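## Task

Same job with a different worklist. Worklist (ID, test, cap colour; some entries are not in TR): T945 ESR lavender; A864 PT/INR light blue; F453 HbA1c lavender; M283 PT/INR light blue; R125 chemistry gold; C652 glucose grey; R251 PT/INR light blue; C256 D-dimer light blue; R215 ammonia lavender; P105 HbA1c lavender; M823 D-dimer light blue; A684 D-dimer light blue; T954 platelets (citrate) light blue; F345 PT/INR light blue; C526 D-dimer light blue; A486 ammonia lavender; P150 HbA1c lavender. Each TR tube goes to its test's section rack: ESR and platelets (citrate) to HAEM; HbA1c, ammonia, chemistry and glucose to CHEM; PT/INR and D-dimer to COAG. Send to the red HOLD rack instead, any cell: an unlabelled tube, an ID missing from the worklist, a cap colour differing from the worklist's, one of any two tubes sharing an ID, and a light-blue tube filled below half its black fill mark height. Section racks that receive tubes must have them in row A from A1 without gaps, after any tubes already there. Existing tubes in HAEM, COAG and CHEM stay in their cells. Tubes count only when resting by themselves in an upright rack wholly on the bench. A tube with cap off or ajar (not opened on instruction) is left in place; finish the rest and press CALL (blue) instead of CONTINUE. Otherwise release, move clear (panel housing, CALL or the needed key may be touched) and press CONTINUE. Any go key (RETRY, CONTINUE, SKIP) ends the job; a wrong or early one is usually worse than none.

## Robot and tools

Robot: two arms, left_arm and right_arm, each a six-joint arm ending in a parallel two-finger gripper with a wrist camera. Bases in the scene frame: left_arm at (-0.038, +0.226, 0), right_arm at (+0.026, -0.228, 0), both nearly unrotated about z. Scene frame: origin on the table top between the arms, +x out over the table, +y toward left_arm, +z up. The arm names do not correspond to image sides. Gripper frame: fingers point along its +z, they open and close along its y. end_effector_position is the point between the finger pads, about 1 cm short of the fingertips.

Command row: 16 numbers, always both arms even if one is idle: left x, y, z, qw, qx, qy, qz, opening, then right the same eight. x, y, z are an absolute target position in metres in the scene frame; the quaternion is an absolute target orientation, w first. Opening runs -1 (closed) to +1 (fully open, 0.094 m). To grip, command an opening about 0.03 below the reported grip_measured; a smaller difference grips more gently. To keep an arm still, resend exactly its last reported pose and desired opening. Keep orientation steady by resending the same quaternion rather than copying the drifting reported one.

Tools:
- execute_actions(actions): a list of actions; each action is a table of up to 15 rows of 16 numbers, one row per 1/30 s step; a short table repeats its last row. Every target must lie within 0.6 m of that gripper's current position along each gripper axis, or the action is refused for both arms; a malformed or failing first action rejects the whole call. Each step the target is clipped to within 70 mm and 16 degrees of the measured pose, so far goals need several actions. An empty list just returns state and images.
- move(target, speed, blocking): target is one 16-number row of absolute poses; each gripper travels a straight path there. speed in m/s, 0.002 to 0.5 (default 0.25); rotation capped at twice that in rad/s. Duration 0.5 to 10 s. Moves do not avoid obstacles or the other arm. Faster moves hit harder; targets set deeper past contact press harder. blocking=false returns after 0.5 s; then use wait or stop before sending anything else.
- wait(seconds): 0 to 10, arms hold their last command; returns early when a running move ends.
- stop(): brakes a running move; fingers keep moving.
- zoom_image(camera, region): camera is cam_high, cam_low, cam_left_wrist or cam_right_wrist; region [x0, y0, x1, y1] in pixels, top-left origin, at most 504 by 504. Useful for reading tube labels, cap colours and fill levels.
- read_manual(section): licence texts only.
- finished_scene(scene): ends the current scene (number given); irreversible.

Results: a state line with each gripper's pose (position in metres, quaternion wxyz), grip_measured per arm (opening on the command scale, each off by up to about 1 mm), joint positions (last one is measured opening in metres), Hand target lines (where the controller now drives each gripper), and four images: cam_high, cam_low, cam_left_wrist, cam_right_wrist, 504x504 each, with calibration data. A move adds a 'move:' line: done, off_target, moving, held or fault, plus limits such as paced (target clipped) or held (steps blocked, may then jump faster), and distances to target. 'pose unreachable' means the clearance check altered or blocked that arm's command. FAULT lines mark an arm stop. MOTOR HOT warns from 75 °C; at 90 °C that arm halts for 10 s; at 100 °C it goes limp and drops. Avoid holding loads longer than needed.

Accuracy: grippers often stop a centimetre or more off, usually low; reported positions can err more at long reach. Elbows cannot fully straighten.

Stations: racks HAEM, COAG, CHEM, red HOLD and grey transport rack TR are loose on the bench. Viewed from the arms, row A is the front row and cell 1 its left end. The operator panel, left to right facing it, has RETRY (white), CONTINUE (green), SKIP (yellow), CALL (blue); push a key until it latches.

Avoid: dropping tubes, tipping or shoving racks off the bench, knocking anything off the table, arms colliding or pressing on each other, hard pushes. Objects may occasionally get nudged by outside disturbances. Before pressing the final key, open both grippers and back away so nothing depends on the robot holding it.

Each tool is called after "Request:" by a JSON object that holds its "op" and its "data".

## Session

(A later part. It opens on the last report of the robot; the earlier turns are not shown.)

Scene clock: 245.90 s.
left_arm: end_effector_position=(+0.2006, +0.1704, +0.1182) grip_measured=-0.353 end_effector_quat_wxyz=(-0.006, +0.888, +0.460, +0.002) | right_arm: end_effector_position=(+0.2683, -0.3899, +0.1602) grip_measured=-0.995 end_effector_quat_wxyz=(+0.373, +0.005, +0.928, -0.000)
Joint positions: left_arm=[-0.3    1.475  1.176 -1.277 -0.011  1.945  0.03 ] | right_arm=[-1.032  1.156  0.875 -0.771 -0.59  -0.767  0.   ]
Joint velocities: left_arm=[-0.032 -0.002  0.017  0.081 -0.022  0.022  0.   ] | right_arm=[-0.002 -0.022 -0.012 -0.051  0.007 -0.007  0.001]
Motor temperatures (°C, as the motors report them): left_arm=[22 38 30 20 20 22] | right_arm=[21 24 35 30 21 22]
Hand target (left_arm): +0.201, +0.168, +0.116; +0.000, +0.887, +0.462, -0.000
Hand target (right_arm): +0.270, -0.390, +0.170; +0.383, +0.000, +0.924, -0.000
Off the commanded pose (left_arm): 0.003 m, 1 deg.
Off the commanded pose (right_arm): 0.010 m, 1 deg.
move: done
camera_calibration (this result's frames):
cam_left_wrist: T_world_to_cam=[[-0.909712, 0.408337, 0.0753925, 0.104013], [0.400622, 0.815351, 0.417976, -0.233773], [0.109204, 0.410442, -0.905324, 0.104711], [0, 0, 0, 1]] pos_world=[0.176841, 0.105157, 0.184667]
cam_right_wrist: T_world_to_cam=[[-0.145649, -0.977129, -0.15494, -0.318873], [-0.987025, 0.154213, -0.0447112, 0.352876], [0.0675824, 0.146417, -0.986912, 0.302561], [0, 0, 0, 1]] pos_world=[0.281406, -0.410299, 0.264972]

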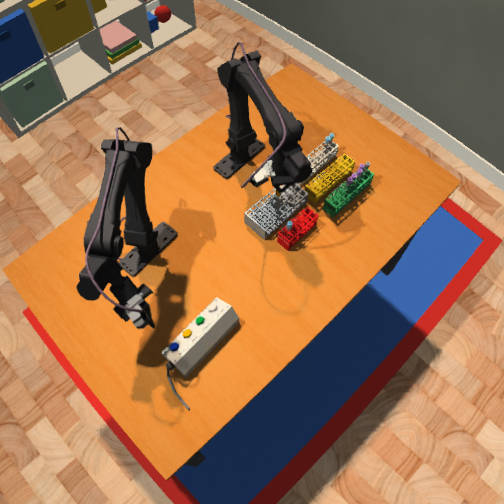

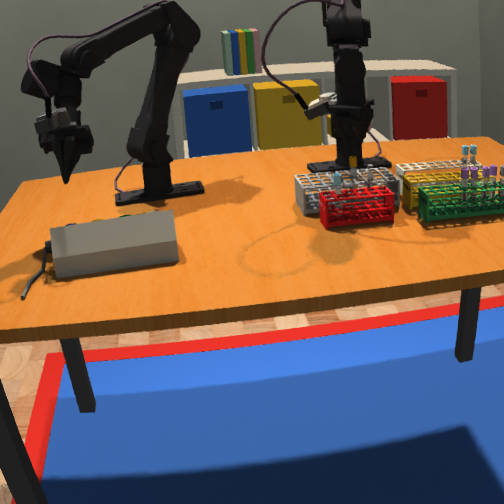

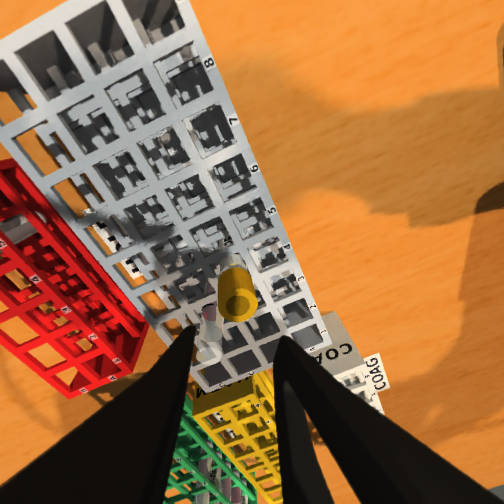

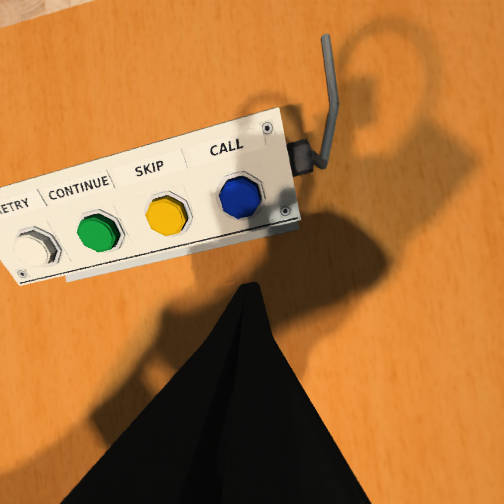

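Request:
{"op": "move", "data": {"target": [0.2005,0.1665,0.096,0,0.887,0.462,0,-0.35,0.27,-0.39,0.17,0.383,0,0.924,0,-1], "speed": 0.04}}

Scene clock: 251.03 s.
left_arm: end_effector_position=(+0.2006, +0.1704, +0.0996) grip_measured=-0.353 end_effector_quat_wxyz=(-0.004, +0.887, +0.462, +0.005) | right_arm: end_effector_position=(+0.2682, -0.3899, +0.1602) grip_measured=-0.995 end_effector_quat_wxyz=(+0.373, +0.006, +0.928, -0.000)
Joint positions: left_arm=[-0.3    1.475  1.102 -1.196 -0.011  1.94   0.03 ] | right_arm=[-1.032  1.156  0.875 -0.771 -0.59  -0.767  0.   ]
Joint velocities: left_arm=[-0.017  0.017  0.012  0.022  0.007  0.022  0.   ] | right_arm=[-0.002 -0.017 -0.007  0.007 -0.095 -0.037  0.002]
Motor temperatures (°C, as the motors report them): left_arm=[22 37 30 20 20 22] | right_arm=[21 24 35 30 21 22]
Hand target (left_arm): +0.200, +0.167, +0.096; -0.000, +0.887, +0.462, -0.000
Hand target (right_arm): +0.270, -0.390, +0.170; +0.383, +0.000, +0.924, -0.000
Off the commanded pose (left_arm): 0.005 m, 1 deg.
Off the commanded pose (right_arm): 0.010 m, 1 deg.
move: done
camera_calibration (this result's frames):
cam_left_wrist: T_world_to_cam=[[-0.912081, 0.404292, 0.0682279, 0.107309], [0.393915, 0.817897, 0.419376, -0.225237], [0.113747, 0.409381, -0.905245, 0.0871506], [0, 0, 0, 1]] pos_world=[0.176685, 0.105159, 0.16603]
cam_right_wrist: T_world_to_cam=[[-0.145875, -0.977131, -0.15471, -0.318908], [-0.987008, 0.154391, -0.0444773, 0.352875], [0.067346, 0.146212, -0.986958, 0.302529], [0, 0, 0, 1]] pos_world=[0.281396, -0.410329, 0.26494]

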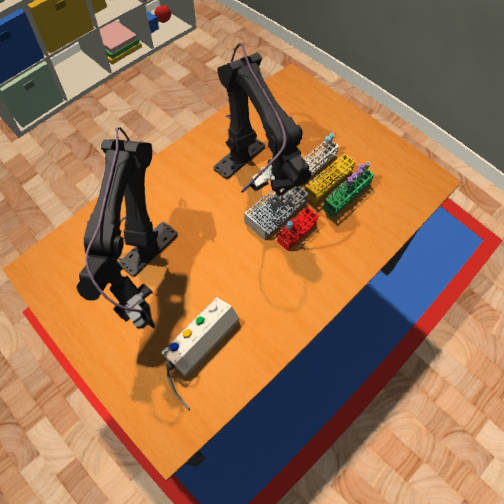

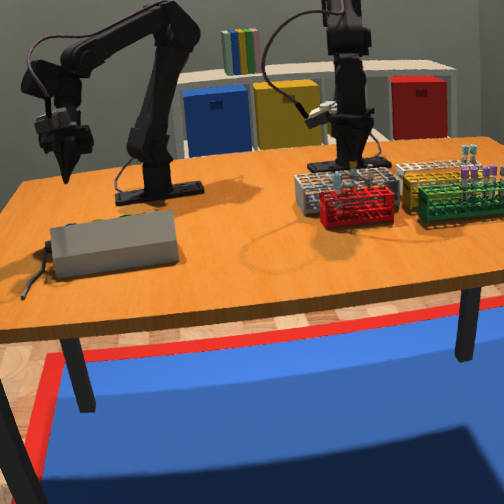

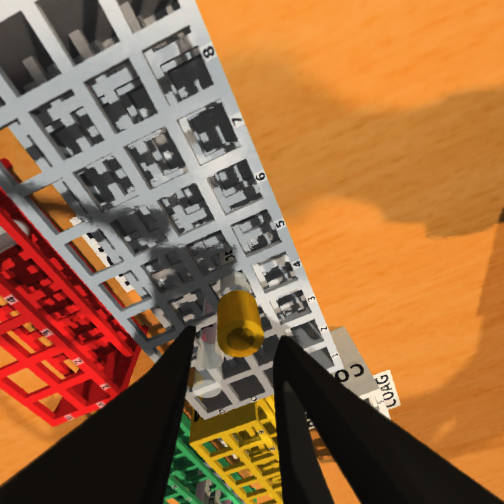

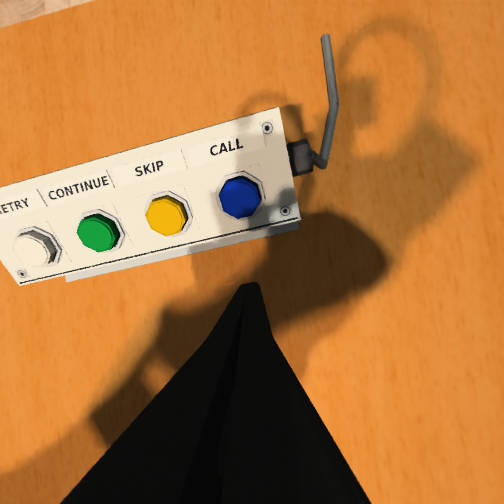

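Request:
{"op": "move", "data": {"target": [0.2005,0.1665,0.081,0,0.887,0.462,0,-0.35,0.27,-0.39,0.17,0.383,0,0.924,0,-1], "speed": 0.03}}

Scene clock: 255.40 s.
left_arm: end_effector_position=(+0.2012, +0.1703, +0.0870) grip_measured=-0.353 end_effector_quat_wxyz=(-0.000, +0.887, +0.462, +0.008) | right_arm: end_effector_position=(+0.2682, -0.3899, +0.1602) grip_measured=-0.995 end_effector_quat_wxyz=(+0.373, +0.006, +0.928, -0.000)
Joint positions: left_arm=[-0.3    1.475  1.051 -1.135 -0.011  1.94   0.03 ] | right_arm=[-1.032  1.156  0.875 -0.771 -0.59  -0.767  0.   ]
Joint velocities: left_arm=[-0.017  0.002 -0.017  0.022  0.081  0.022 -0.   ] | right_arm=[ 0.007  0.012  0.002 -0.022 -0.037 -0.007 -0.001]
Motor temperatures (°C, as the motors report them): left_arm=[22 36 30 20 20 22] | right_arm=[21 24 35 30 21 22]
Hand target (left_arm): +0.200, +0.167, +0.081; -0.000, +0.887, +0.462, -0.000
Hand target (right_arm): +0.270, -0.390, +0.170; +0.383, +0.000, +0.924, -0.000
Off the commanded pose (left_arm): 0.007 m, 1 deg.
Off the commanded pose (right_arm): 0.010 m, 1 deg.
move: done
camera_calibration (this result's frames):
cam_left_wrist: T_world_to_cam=[[-0.912713, 0.404448, 0.0581078, 0.109686], [0.389711, 0.81893, 0.421283, -0.219543], [0.122801, 0.407155, -0.905066, 0.0742617], [0, 0, 0, 1]] pos_world=[0.176551, 0.105192, 0.153328]
cam_right_wrist: T_world_to_cam=[[-0.145875, -0.977131, -0.15471, -0.318908], [-0.987008, 0.154391, -0.0444773, 0.352875], [0.067346, 0.146212, -0.986958, 0.302529], [0, 0, 0, 1]] pos_world=[0.281396, -0.410329, 0.26494]

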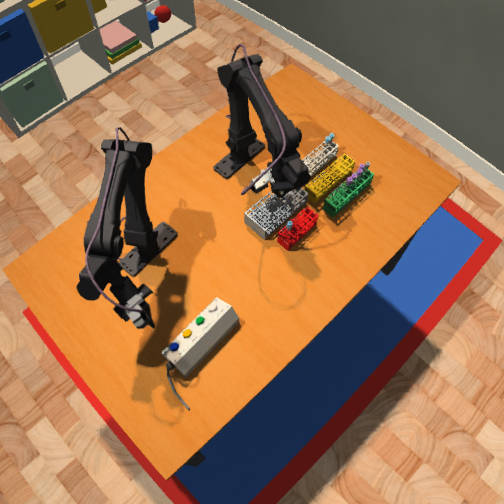

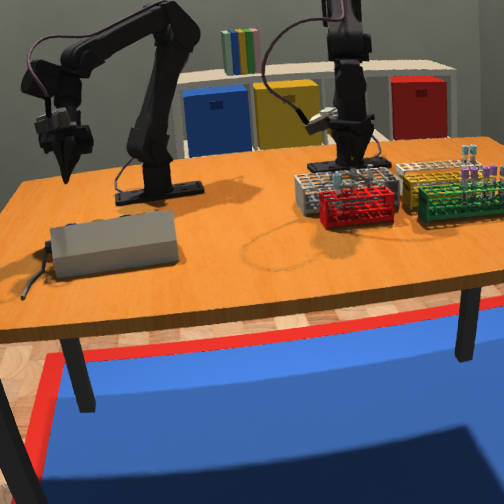

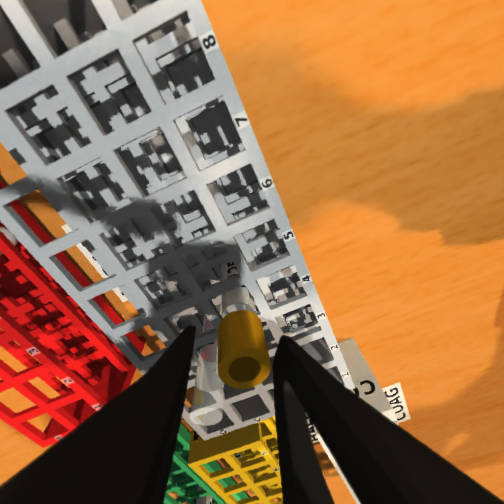

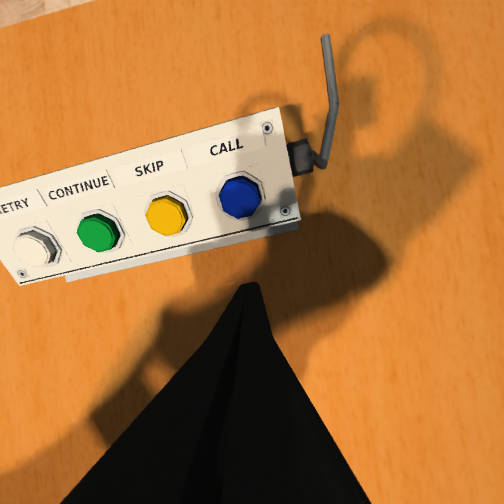

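Good enough; close.

Request:
{"op": "execute_actions", "data": {"actions": [[[0.2005,0.1665,0.081,0,0.887,0.462,0,-0.42,0.27,-0.39,0.17,0.383,0,0.924,0,-1],[0.2005,0.1665,0.081,0,0.887,0.462,0,-0.47,0.27,-0.39,0.17,0.383,0,0.924,0,-1],[0.2005,0.1665,0.081,0,0.887,0.462,0,-0.51,0.27,-0.39,0.17,0.383,0,0.924,0,-1],[0.2005,0.1665,0.081,0,0.887,0.462,0,-0.54,0.27,-0.39,0.17,0.383,0,0.924,0,-1],[0.2005,0.1665,0.081,0,0.887,0.462,0,-0.57,0.27,-0.39,0.17,0.383,0,0.924,0,-1],[0.2005,0.1665,0.081,0,0.887,0.462,0,-0.60,0.27,-0.39,0.17,0.383,0,0.924,0,-1],[0.2005,0.1665,0.081,0,0.887,0.462,0,-0.62,0.27,-0.39,0.17,0.383,0,0.924,0,-1],[0.2005,0.1665,0.081,0,0.887,0.462,0,-0.64,0.27,-0.39,0.17,0.383,0,0.924,0,-1],[0.2005,0.1665,0.081,0,0.887,0.462,0,-0.655,0.27,-0.39,0.17,0.383,0,0.924,0,-1],[0.2005,0.1665,0.081,0,0.887,0.462,0,-0.67,0.27,-0.39,0.17,0.383,0,0.924,0,-1],[0.2005,0.1665,0.081,0,0.887,0.462,0,-0.68,0.27,-0.39,0.17,0.383,0,0.924,0,-1],[0.2005,0.1665,0.081,0,0.887,0.462,0,-0.69,0.27,-0.39,0.17,0.383,0,0.924,0,-1],[0.2005,0.1665,0.081,0,0.887,0.462,0,-0.70,0.27,-0.39,0.17,0.383,0,0.924,0,-1],[0.2005,0.1665,0.081,0,0.887,0.462,0,-0.71,0.27,-0.39,0.17,0.383,0,0.924,0,-1],[0.2005,0.1665,0.081,0,0.887,0.462,0,-0.72,0.27,-0.39,0.17,0.383,0,0.924,0,-1]]]}}

Request:
{"op": "move", "data": {"target": [0.2015,0.169,0.185,0,0.887,0.462,0,-0.72,0.27,-0.39,0.17,0.383,0,0.924,0,-1], "speed": 0.06}}

Request:
{"op": "zoom_image", "data": {"camera": "cam_left_wrist", "region": [190, 230, 290, 340]}}

Scene clock: 277.70 s.
left_arm: end_effector_position=(+0.2015, +0.1702, +0.0870) grip_measured=-0.699 end_effector_quat_wxyz=(+0.000, +0.887, +0.462, +0.009) | right_arm: end_effector_position=(+0.2683, -0.3899, +0.1602) grip_measured=-0.995 end_effector_quat_wxyz=(+0.373, +0.005, +0.928, -0.000)
Joint positions: left_arm=[-0.3    1.475  1.051 -1.133 -0.011  1.94   0.014] | right_arm=[-1.032  1.156  0.875 -0.771 -0.59  -0.767  0.   ]
Joint velocities: left_arm=[-0.022  0.007 -0.012 -0.007 -0.022 -0.022 -0.006] | right_arm=[-0.012 -0.002  0.007 -0.007 -0.022 -0.081 -0.   ]
Motor temperatures (°C, as the motors report them): left_arm=[22 34 30 20 20 22] | right_arm=[21 24 35 30 21 22]
Hand target (left_arm): +0.200, +0.167, +0.081; -0.000, +0.887, +0.462, -0.000
Hand target (right_arm): +0.270, -0.390, +0.170; +0.383, -0.000, +0.924, -0.000
Off the commanded pose (left_arm): 0.007 m, 1 deg.
Off the commanded pose (right_arm): 0.010 m, 1 deg.
camera_calibration (this result's frames):
cam_left_wrist: T_world_to_cam=[[-0.912953, 0.404121, 0.0566028, 0.110294], [0.388773, 0.819235, 0.421557, -0.219501], [0.123989, 0.406868, -0.905033, 0.0740643], [0, 0, 0, 1]] pos_world=[0.176846, 0.105117, 0.15332]
cam_right_wrist: T_world_to_cam=[[-0.145649, -0.977129, -0.15494, -0.318873], [-0.987025, 0.154213, -0.0447112, 0.352876], [0.0675824, 0.146417, -0.986912, 0.302561], [0, 0, 0, 1]] pos_world=[0.281406, -0.410299, 0.264972]

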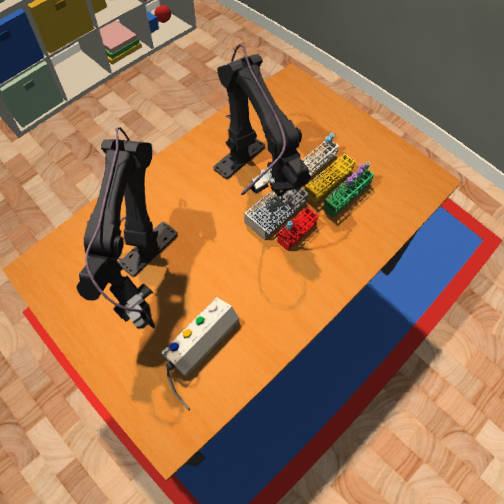

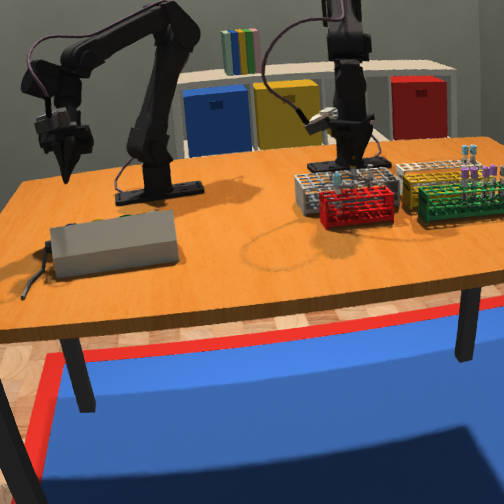

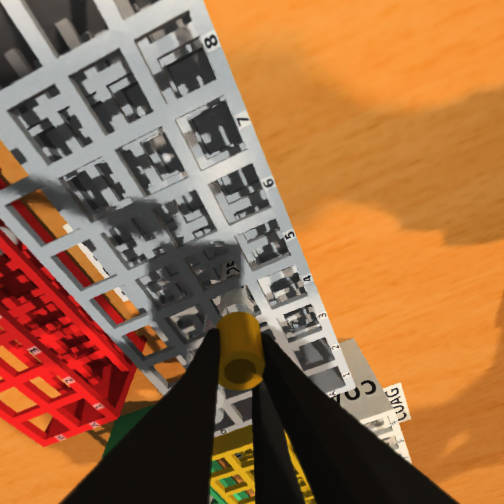

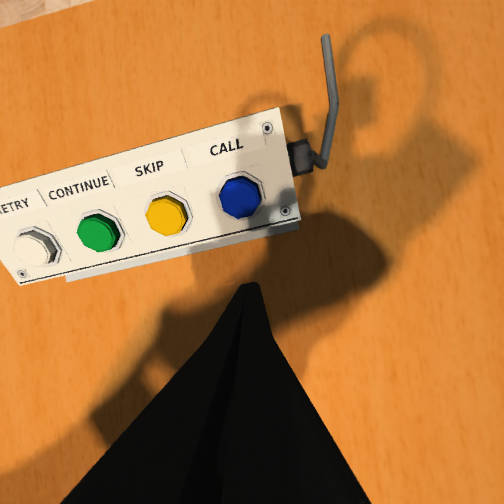

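Scene clock: 279.83 s.
left_arm: end_effector_position=(+0.2010, +0.1703, +0.1828) grip_measured=-0.701 end_effector_quat_wxyz=(+0.001, +0.887, +0.462, +0.009) | right_arm: end_effector_position=(+0.2682, -0.3899, +0.1602) grip_measured=-0.995 end_effector_quat_wxyz=(+0.373, +0.006, +0.928, -0.000)
Joint positions: left_arm=[-0.3    1.475  1.434 -1.515 -0.011  1.94   0.014] | right_arm=[-1.032  1.156  0.875 -0.771 -0.59  -0.767  0.   ]
Joint velocities: left_arm=[-0.027 -0.012 -0.012 -0.051  0.007  0.022 -0.001] | right_arm=[ 0.012  0.007  0.017 -0.051 -0.081 -0.022  0.001]
Motor temperatures (°C, as the motors report them): left_arm=[22 34 30 20 20 22] | right_arm=[21 24 35 30 21 22]
Hand target (left_arm): +0.202, +0.169, +0.185; +0.000, +0.887, +0.462, +0.000
Hand target (right_arm): +0.270, -0.390, +0.170; +0.383, +0.000, +0.924, -0.000
Off the commanded pose (left_arm): 0.003 m, 1 deg.
Off the commanded pose (right_arm): 0.010 m, 1 deg.
move: done
camera_calibration (this result's frames):
cam_left_wrist: T_world_to_cam=[[-0.912994, 0.404131, 0.0558528, 0.104483], [0.38846, 0.819311, 0.421696, -0.259776], [0.12466, 0.406703, -0.905015, 0.160696], [0, 0, 0, 1]] pos_world=[0.176273, 0.105257, 0.249143]
cam_right_wrist: T_world_to_cam=[[-0.145875, -0.977131, -0.15471, -0.318908], [-0.987008, 0.154391, -0.0444773, 0.352875], [0.067346, 0.146212, -0.986958, 0.302529], [0, 0, 0, 1]] pos_world=[0.281396, -0.410329, 0.26494]

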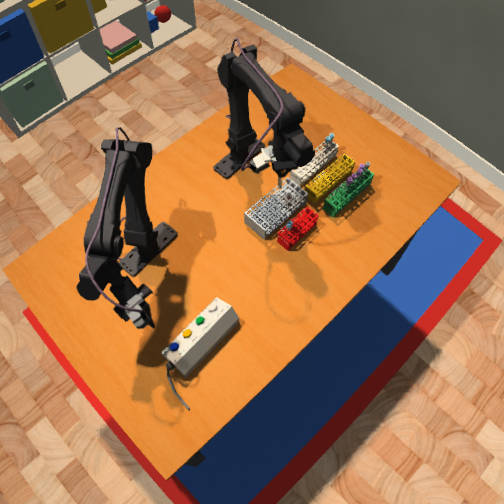

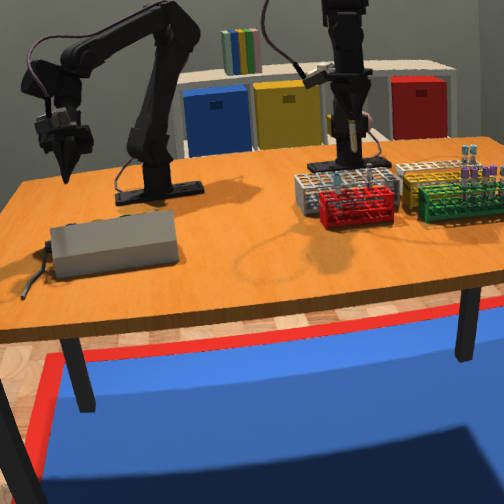

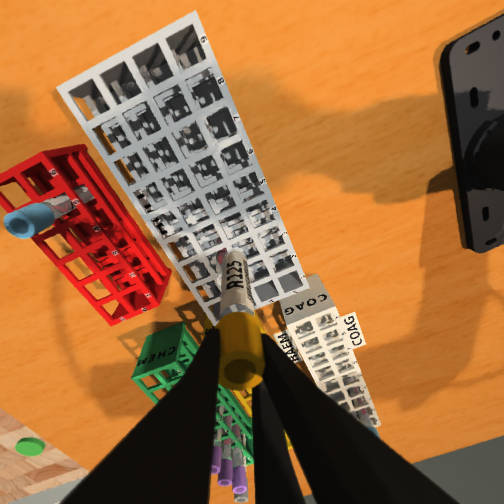

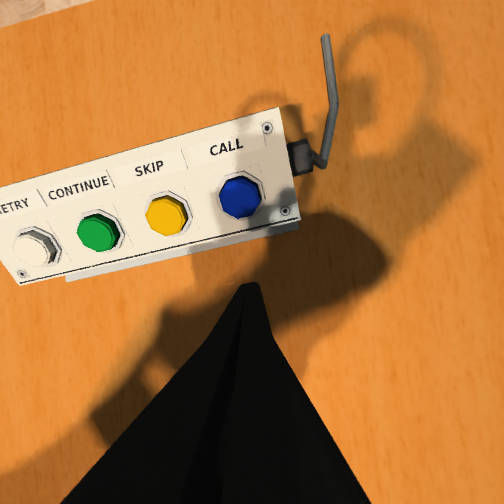

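Region (190, 230, 290, 340) of cam_left_wrist's 504x504 image, scaled by 4.582, with more detail than that image has; it fills the left 458 columns of this view, and the rest is white.

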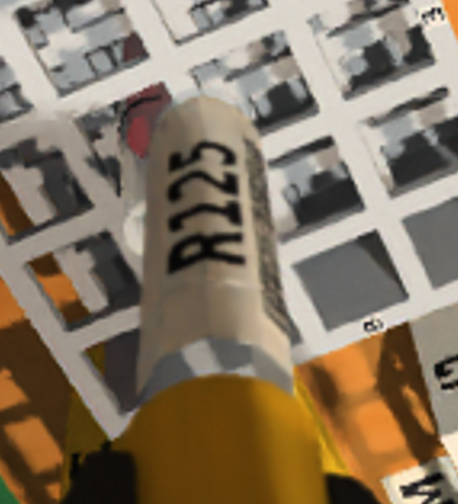

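Request:
{"op": "move", "data": {"target": [0.25,0.27,0.185,0,0.8,0.6,0,-0.72,0.27,-0.39,0.17,0.383,0,0.924,0,-1], "speed": 0.12}}

Request:
{"op": "move", "data": {"target": [0.333,0.335,0.16,0,0.707,0.707,0,-0.72,0.27,-0.39,0.17,0.383,0,0.924,0,-1], "speed": 0.1}}

Request:
{"op": "zoom_image", "data": {"camera": "cam_left_wrist", "region": [150, 160, 330, 340]}}

Scene clock: 298.60 s.
left_arm: end_effector_position=(+0.2497, +0.2687, +0.1807) grip_measured=-0.701 end_effector_quat_wxyz=(-0.004, +0.800, +0.599, +0.005) | right_arm: end_effector_position=(+0.2682, -0.3899, +0.1602) grip_measured=-0.995 end_effector_quat_wxyz=(+0.373, +0.006, +0.928, -0.000)
Joint positions: left_arm=[ 0.078  1.656  1.605 -1.516 -0.011  1.993  0.014] | right_arm=[-1.032  1.156  0.875 -0.771 -0.59  -0.767  0.   ]
Joint velocities: left_arm=[-0.002  0.012  0.007  0.037  0.022  0.037 -0.001] | right_arm=[-0.002 -0.007 -0.007 -0.007 -0.007  0.066 -0.001]
Motor temperatures (°C, as the motors report them): left_arm=[22 33 32 20 20 22] | right_arm=[21 24 35 30 21 22]
Hand target (left_arm): +0.252, +0.270, +0.185; +0.000, +0.800, +0.600, +0.003
Hand target (right_arm): +0.270, -0.390, +0.170; +0.383, +0.000, +0.924, -0.000
Off the commanded pose (left_arm): 0.005 m, 1 deg.
Off the commanded pose (right_arm): 0.010 m, 1 deg.
move: done
camera_calibration (this result's frames):
cam_left_wrist: T_world_to_cam=[[-0.993552, 0.0914715, 0.0669859, 0.211422], [0.111233, 0.900775, 0.419799, -0.310758], [-0.0219396, 0.424543, -0.905142, 0.144502], [0, 0, 0, 1]] pos_world=[0.247796, 0.199236, 0.247088]
cam_right_wrist: T_world_to_cam=[[-0.145875, -0.977131, -0.15471, -0.318908], [-0.987008, 0.154391, -0.0444773, 0.352875], [0.067346, 0.146212, -0.986958, 0.302529], [0, 0, 0, 1]] pos_world=[0.281396, -0.410329, 0.26494]

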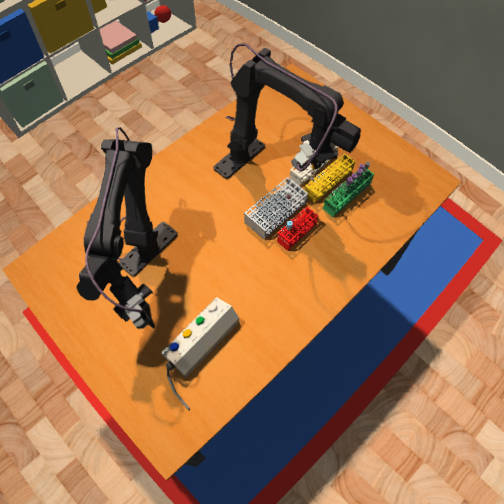

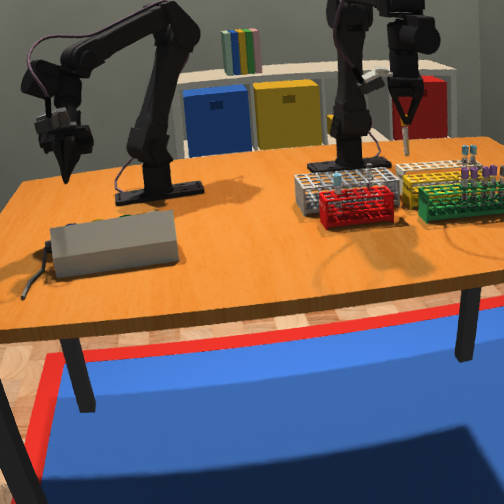

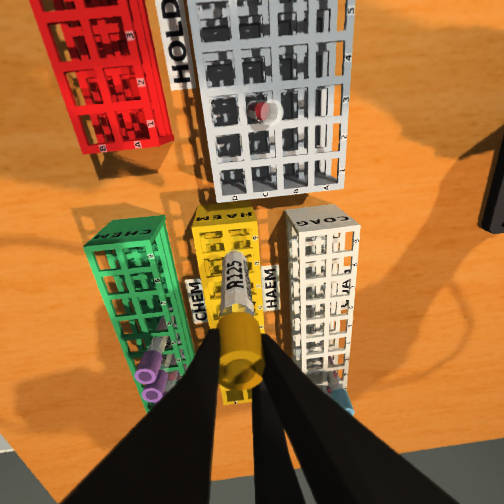

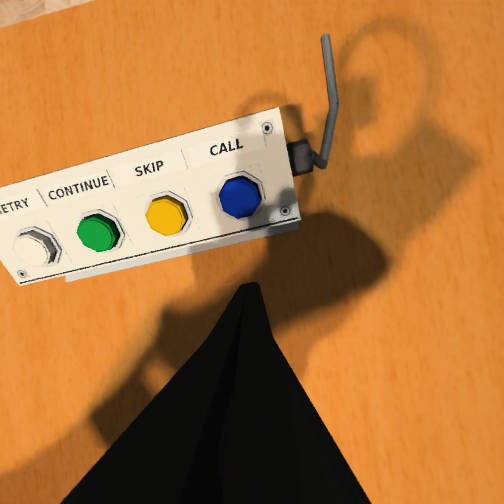

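Scene clock: 300.43 s.
left_arm: end_effector_position=(+0.3342, +0.3326, +0.1550) grip_measured=-0.701 end_effector_quat_wxyz=(-0.005, +0.714, +0.700, +0.003) | right_arm: end_effector_position=(+0.2682, -0.3899, +0.1602) grip_measured=-0.995 end_effector_quat_wxyz=(+0.373, +0.006, +0.928, -0.000)
Joint positions: left_arm=[ 0.212  2.042  2.    -1.527 -0.011  1.861  0.014] | right_arm=[-1.032  1.156  0.875 -0.771 -0.59  -0.767  0.   ]
Joint velocities: left_arm=[-0.032 -0.007  0.017 -0.022 -0.007  0.007  0.   ] | right_arm=[ 0.007  0.002 -0.002 -0.007 -0.022  0.037 -0.001]
Motor temperatures (°C, as the motors report them): left_arm=[22 33 33 20 20 22] | right_arm=[21 24 35 30 21 22]
Hand target (left_arm): +0.334, +0.335, +0.160; +0.000, +0.707, +0.707, +0.001
Hand target (right_arm): +0.270, -0.390, +0.170; +0.383, +0.000, +0.924, -0.000
Off the commanded pose (left_arm): 0.006 m, 1 deg.
Off the commanded pose (right_arm): 0.010 m, 1 deg.
move: done
camera_calibration (this result's frames):
cam_left_wrist: T_world_to_cam=[[-0.982519, -0.173124, 0.0684401, 0.375338], [-0.129145, 0.898652, 0.41922, -0.285728], [-0.134081, 0.403053, -0.905301, 0.140659], [0, 0, 0, 1]] pos_world=[0.350737, 0.265058, 0.221434]
cam_right_wrist: T_world_to_cam=[[-0.145875, -0.977131, -0.15471, -0.318908], [-0.987008, 0.154391, -0.0444773, 0.352875], [0.067346, 0.146212, -0.986958, 0.302529], [0, 0, 0, 1]] pos_world=[0.281396, -0.410329, 0.26494]

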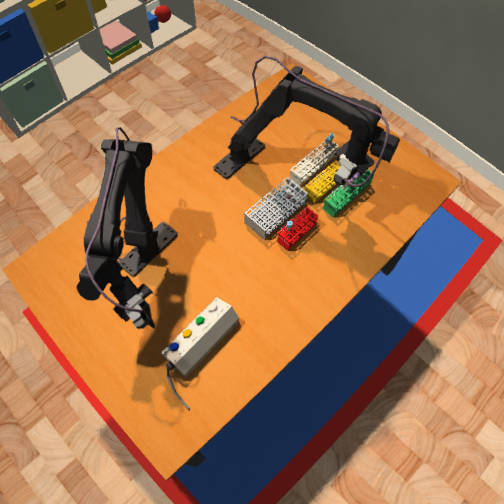

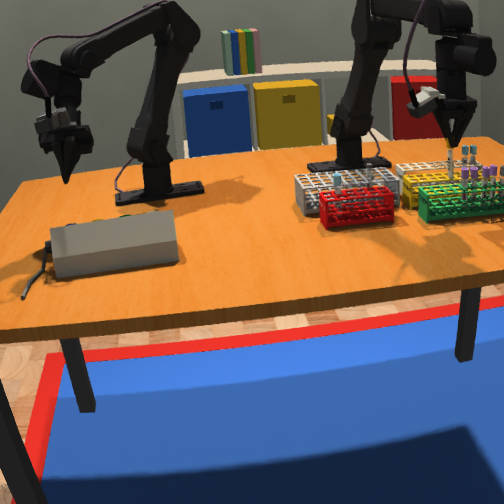

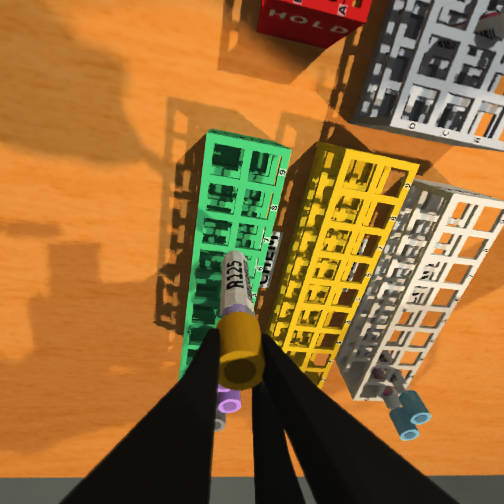

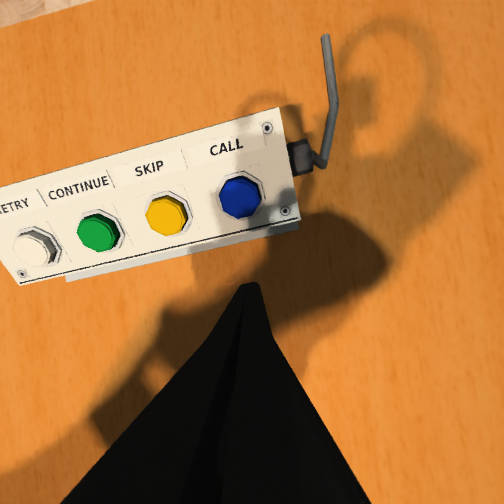

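Region (150, 160, 330, 340) of cam_left_wrist's 504x504 image, scaled by 2.800, with more detail than that image has.

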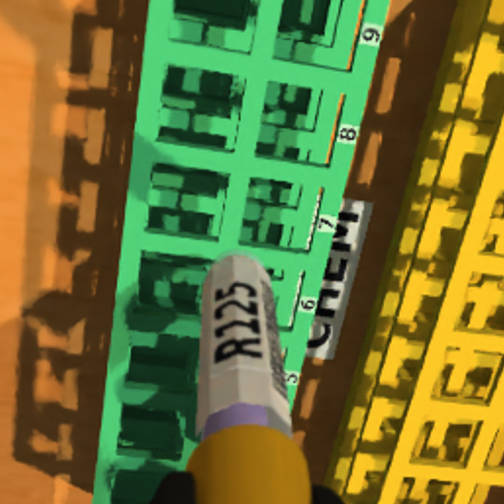

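Request:
{"op": "move", "data": {"target": [0.326,0.346,0.156,0,0.707,0.707,0,-0.72,0.27,-0.39,0.17,0.383,0,0.924,0,-1], "speed": 0.03}}

Request:
{"op": "zoom_image", "data": {"camera": "cam_left_wrist", "region": [170, 190, 310, 330]}}

Request:
{"op": "zoom_image", "data": {"camera": "cam_low", "region": [414, 130, 504, 220]}}

Scene clock: 320.00 s.
left_arm: end_effector_position=(+0.3275, +0.3448, +0.1524) grip_measured=-0.701 end_effector_quat_wxyz=(-0.008, +0.707, +0.707, -0.003) | right_arm: end_effector_position=(+0.2682, -0.3899, +0.1602) grip_measured=-0.995 end_effector_quat_wxyz=(+0.373, +0.006, +0.928, -0.000)
Joint positions: left_arm=[ 0.247  2.042  1.989 -1.53  -0.011  1.878  0.014] | right_arm=[-1.032  1.156  0.875 -0.771 -0.59  -0.767  0.   ]
Joint velocities: left_arm=[-0.002 -0.002  0.002 -0.037 -0.051  0.022 -0.   ] | right_arm=[-0.012 -0.017 -0.002  0.051  0.051 -0.037  0.001]
Motor temperatures (°C, as the motors report them): left_arm=[22 37 33 20 20 22] | right_arm=[21 24 35 29 21 22]
Hand target (left_arm): +0.326, +0.346, +0.156; -0.000, +0.707, +0.707, +0.000
Hand target (right_arm): +0.270, -0.390, +0.170; +0.383, +0.000, +0.924, -0.000
Off the commanded pose (left_arm): 0.004 m, 1 deg.
Off the commanded pose (right_arm): 0.010 m, 1 deg.
move: done
camera_calibration (this result's frames):
cam_left_wrist: T_world_to_cam=[[-0.978213, -0.190781, 0.0818643, 0.373709], [-0.140172, 0.897838, 0.417419, -0.292375], [-0.153136, 0.396849, -0.905019, 0.140769], [0, 0, 0, 1]] pos_world=[0.346141, 0.277937, 0.218848]
cam_right_wrist: T_world_to_cam=[[-0.145875, -0.977131, -0.15471, -0.318908], [-0.987008, 0.154391, -0.0444773, 0.352875], [0.067346, 0.146212, -0.986958, 0.302529], [0, 0, 0, 1]] pos_world=[0.281396, -0.410329, 0.26494]

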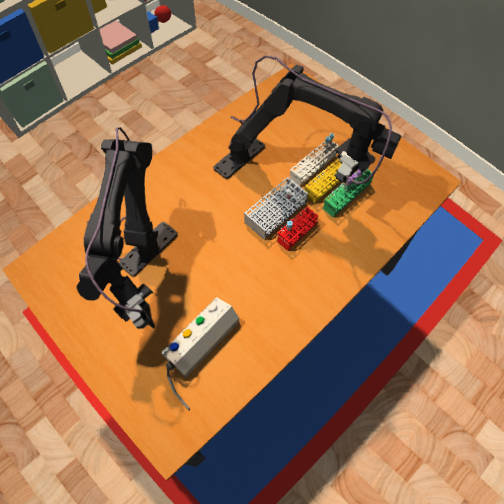

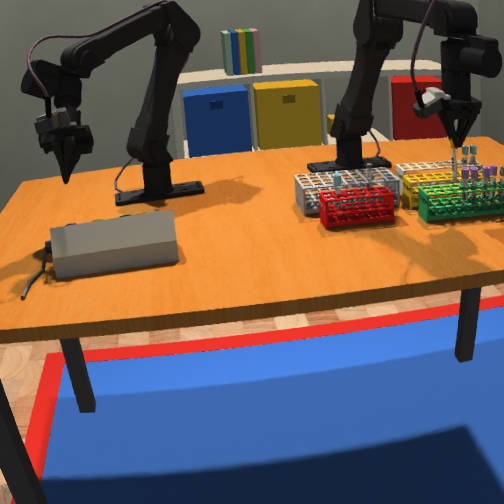

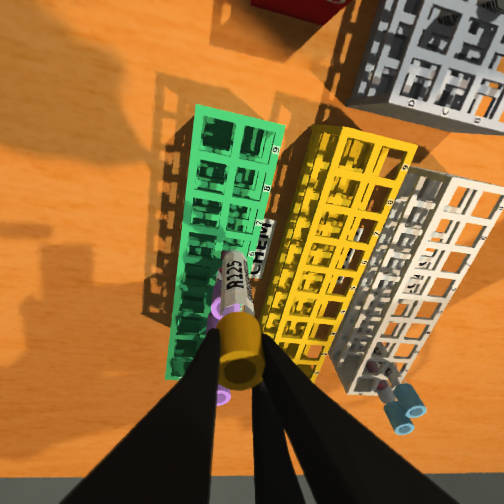

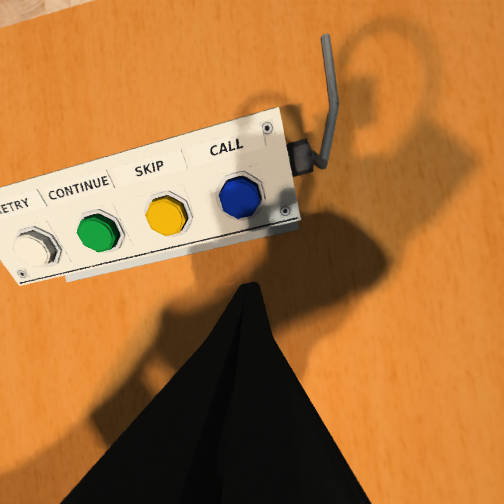

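Region (170, 190, 310, 330) of cam_left_wrist's 504x504 image, scaled by 3.600, with more detail than that image has.

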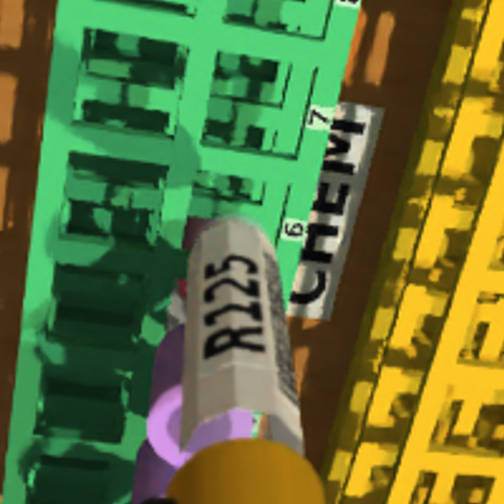

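Region (414, 130, 504, 220) of cam_low's 504x504 image, scaled by 5.600, with more detail than that image has.

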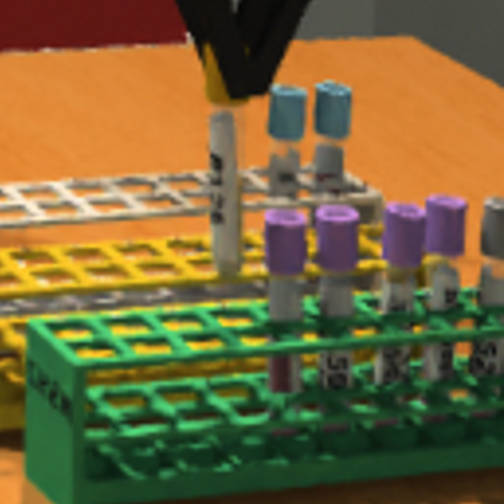

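Request:
{"op": "move", "data": {"target": [0.326,0.3485,0.142,0,0.707,0.707,0,-0.72,0.27,-0.39,0.17,0.383,0,0.924,0,-1], "speed": 0.03}}

Request:
{"op": "zoom_image", "data": {"camera": "cam_left_wrist", "region": [170, 190, 310, 330]}}

Scene clock: 327.73 s.
left_arm: end_effector_position=(+0.3264, +0.3462, +0.1361) grip_measured=-0.701 end_effector_quat_wxyz=(-0.011, +0.708, +0.706, -0.009) | right_arm: end_effector_position=(+0.2683, -0.3899, +0.1602) grip_measured=-0.995 end_effector_quat_wxyz=(+0.373, +0.005, +0.928, -0.000)
Joint positions: left_arm=[ 0.252  2.042  1.924 -1.478 -0.011  1.885  0.014] | right_arm=[-1.032  1.156  0.875 -0.771 -0.59  -0.767  0.   ]
Joint velocities: left_arm=[ 0.002 -0.017 -0.027 -0.081  0.037  0.037 -0.001] | right_arm=[-0.012 -0.012 -0.002  0.007  0.022 -0.066  0.   ]
Motor temperatures (°C, as the motors report them): left_arm=[22 39 32 20 20 22] | right_arm=[21 24 36 29 21 22]
Hand target (left_arm): +0.326, +0.348, +0.142; -0.000, +0.707, +0.707, -0.000
Hand target (right_arm): +0.270, -0.390, +0.170; +0.383, -0.000, +0.924, -0.000
Off the commanded pose (left_arm): 0.006 m, 2 deg.
Off the commanded pose (right_arm): 0.010 m, 1 deg.
move: done
camera_calibration (this result's frames):
cam_left_wrist: T_world_to_cam=[[-0.977767, -0.187062, 0.0947638, 0.370984], [-0.131925, 0.900013, 0.415419, -0.2901], [-0.162998, 0.393681, -0.904681, 0.129596], [0, 0, 0, 1]] pos_world=[0.345589, 0.279471, 0.2026]
cam_right_wrist: T_world_to_cam=[[-0.145649, -0.977129, -0.15494, -0.318873], [-0.987025, 0.154213, -0.0447112, 0.352876], [0.0675824, 0.146417, -0.986912, 0.302561], [0, 0, 0, 1]] pos_world=[0.281406, -0.410299, 0.264972]

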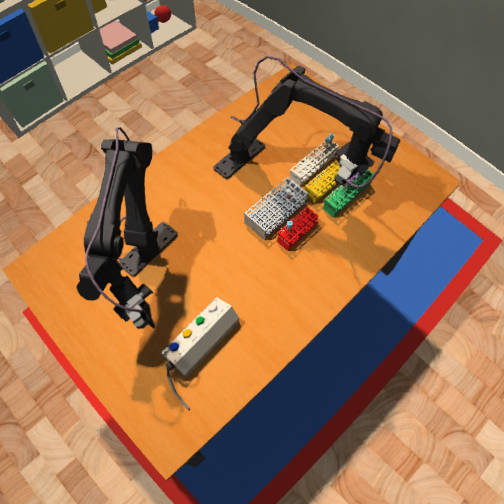

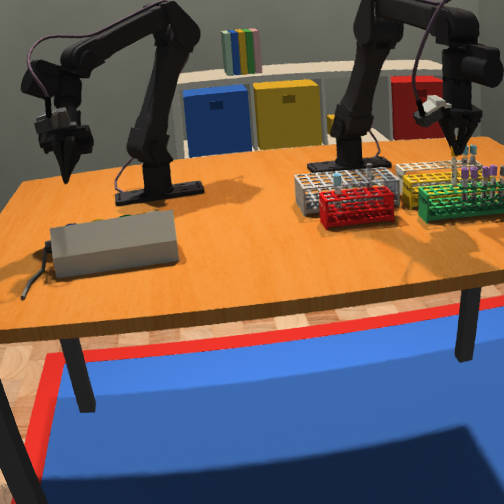

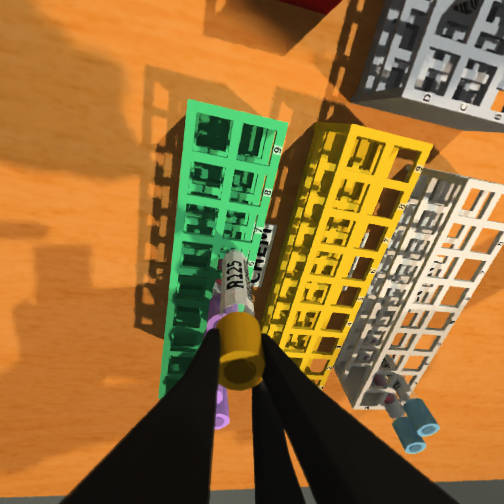

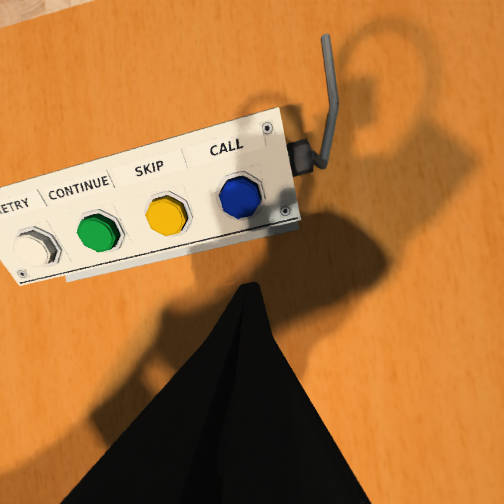

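Region (170, 190, 310, 330) of cam_left_wrist's 504x504 image, scaled by 3.600, with more detail than that image has.

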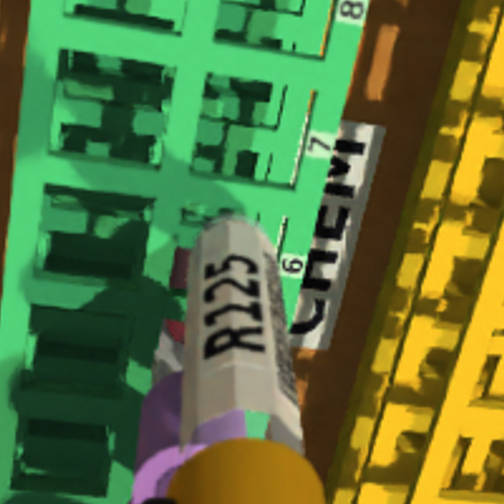

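Request:
{"op": "move", "data": {"target": [0.328,0.349,0.122,0,0.707,0.707,0,-0.72,0.27,-0.39,0.17,0.383,0,0.924,0,-1], "speed": 0.03}}

Request:
{"op": "zoom_image", "data": {"camera": "cam_left_wrist", "region": [170, 190, 310, 330]}}

Scene clock: 336.83 s.
left_arm: end_effector_position=(+0.3278, +0.3466, +0.1160) grip_measured=-0.701 end_effector_quat_wxyz=(-0.011, +0.708, +0.706, -0.009) | right_arm: end_effector_position=(+0.2682, -0.3899, +0.1602) grip_measured=-0.995 end_effector_quat_wxyz=(+0.373, +0.006, +0.928, -0.000)
Joint positions: left_arm=[ 0.252  2.042  1.844 -1.399 -0.011  1.885  0.014] | right_arm=[-1.032  1.156  0.875 -0.771 -0.59  -0.767  0.   ]
Joint velocities: left_arm=[ 0.002 -0.007  0.012 -0.081 -0.051  0.022  0.001] | right_arm=[ 0.002 -0.002 -0.007 -0.022 -0.022 -0.095  0.001]
Motor temperatures (°C, as the motors report them): left_arm=[22 41 31 20 20 22] | right_arm=[21 24 36 29 21 22]
Hand target (left_arm): +0.328, +0.349, +0.122; -0.000, +0.707, +0.707, +0.000
Hand target (right_arm): +0.270, -0.390, +0.170; +0.383, +0.000, +0.924, -0.000
Off the commanded pose (left_arm): 0.006 m, 2 deg.
Off the commanded pose (right_arm): 0.010 m, 1 deg.
move: done
camera_calibration (this result's frames):
cam_left_wrist: T_world_to_cam=[[-0.977697, -0.18704, 0.0955176, 0.374201], [-0.131623, 0.90011, 0.415305, -0.282114], [-0.163655, 0.39347, -0.904654, 0.111809], [0, 0, 0, 1]] pos_world=[0.347021, 0.279931, 0.182569]
cam_right_wrist: T_world_to_cam=[[-0.145875, -0.977131, -0.15471, -0.318908], [-0.987008, 0.154391, -0.0444773, 0.352875], [0.067346, 0.146212, -0.986958, 0.302529], [0, 0, 0, 1]] pos_world=[0.281396, -0.410329, 0.26494]

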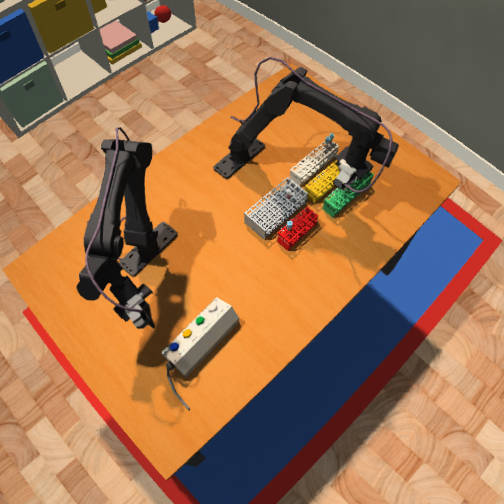

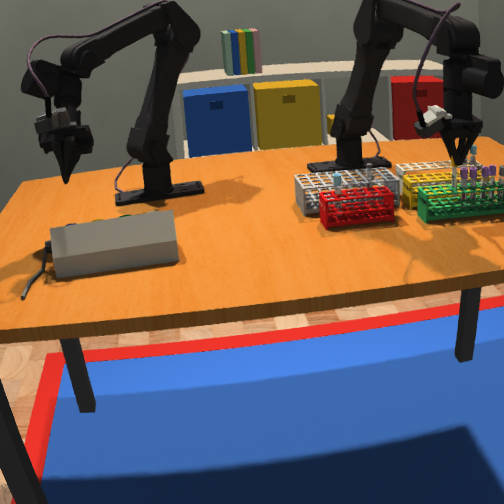

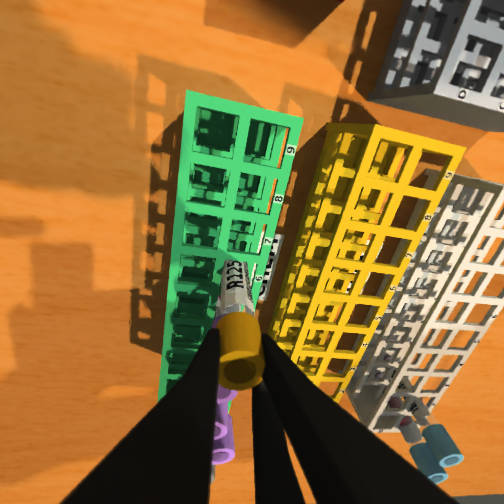

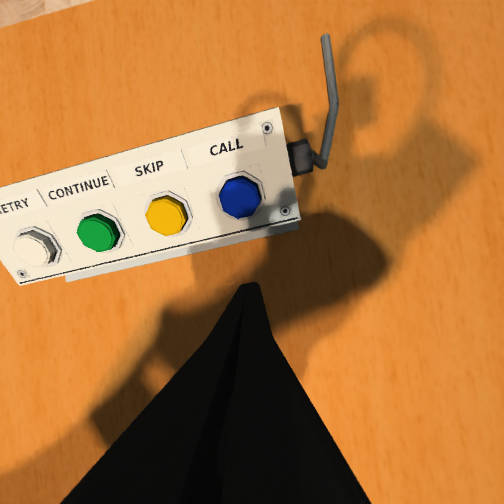

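Region (170, 190, 310, 330) of cam_left_wrist's 504x504 image, scaled by 3.600, with more detail than that image has.

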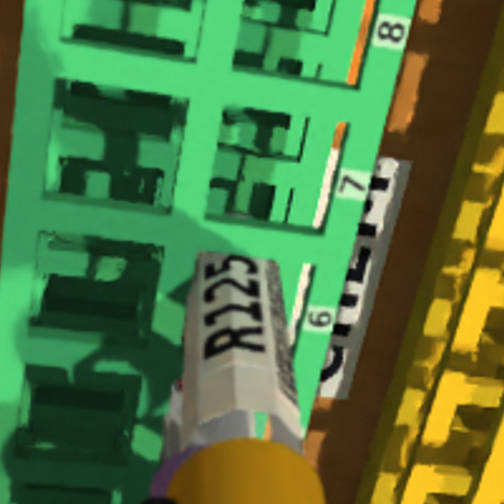

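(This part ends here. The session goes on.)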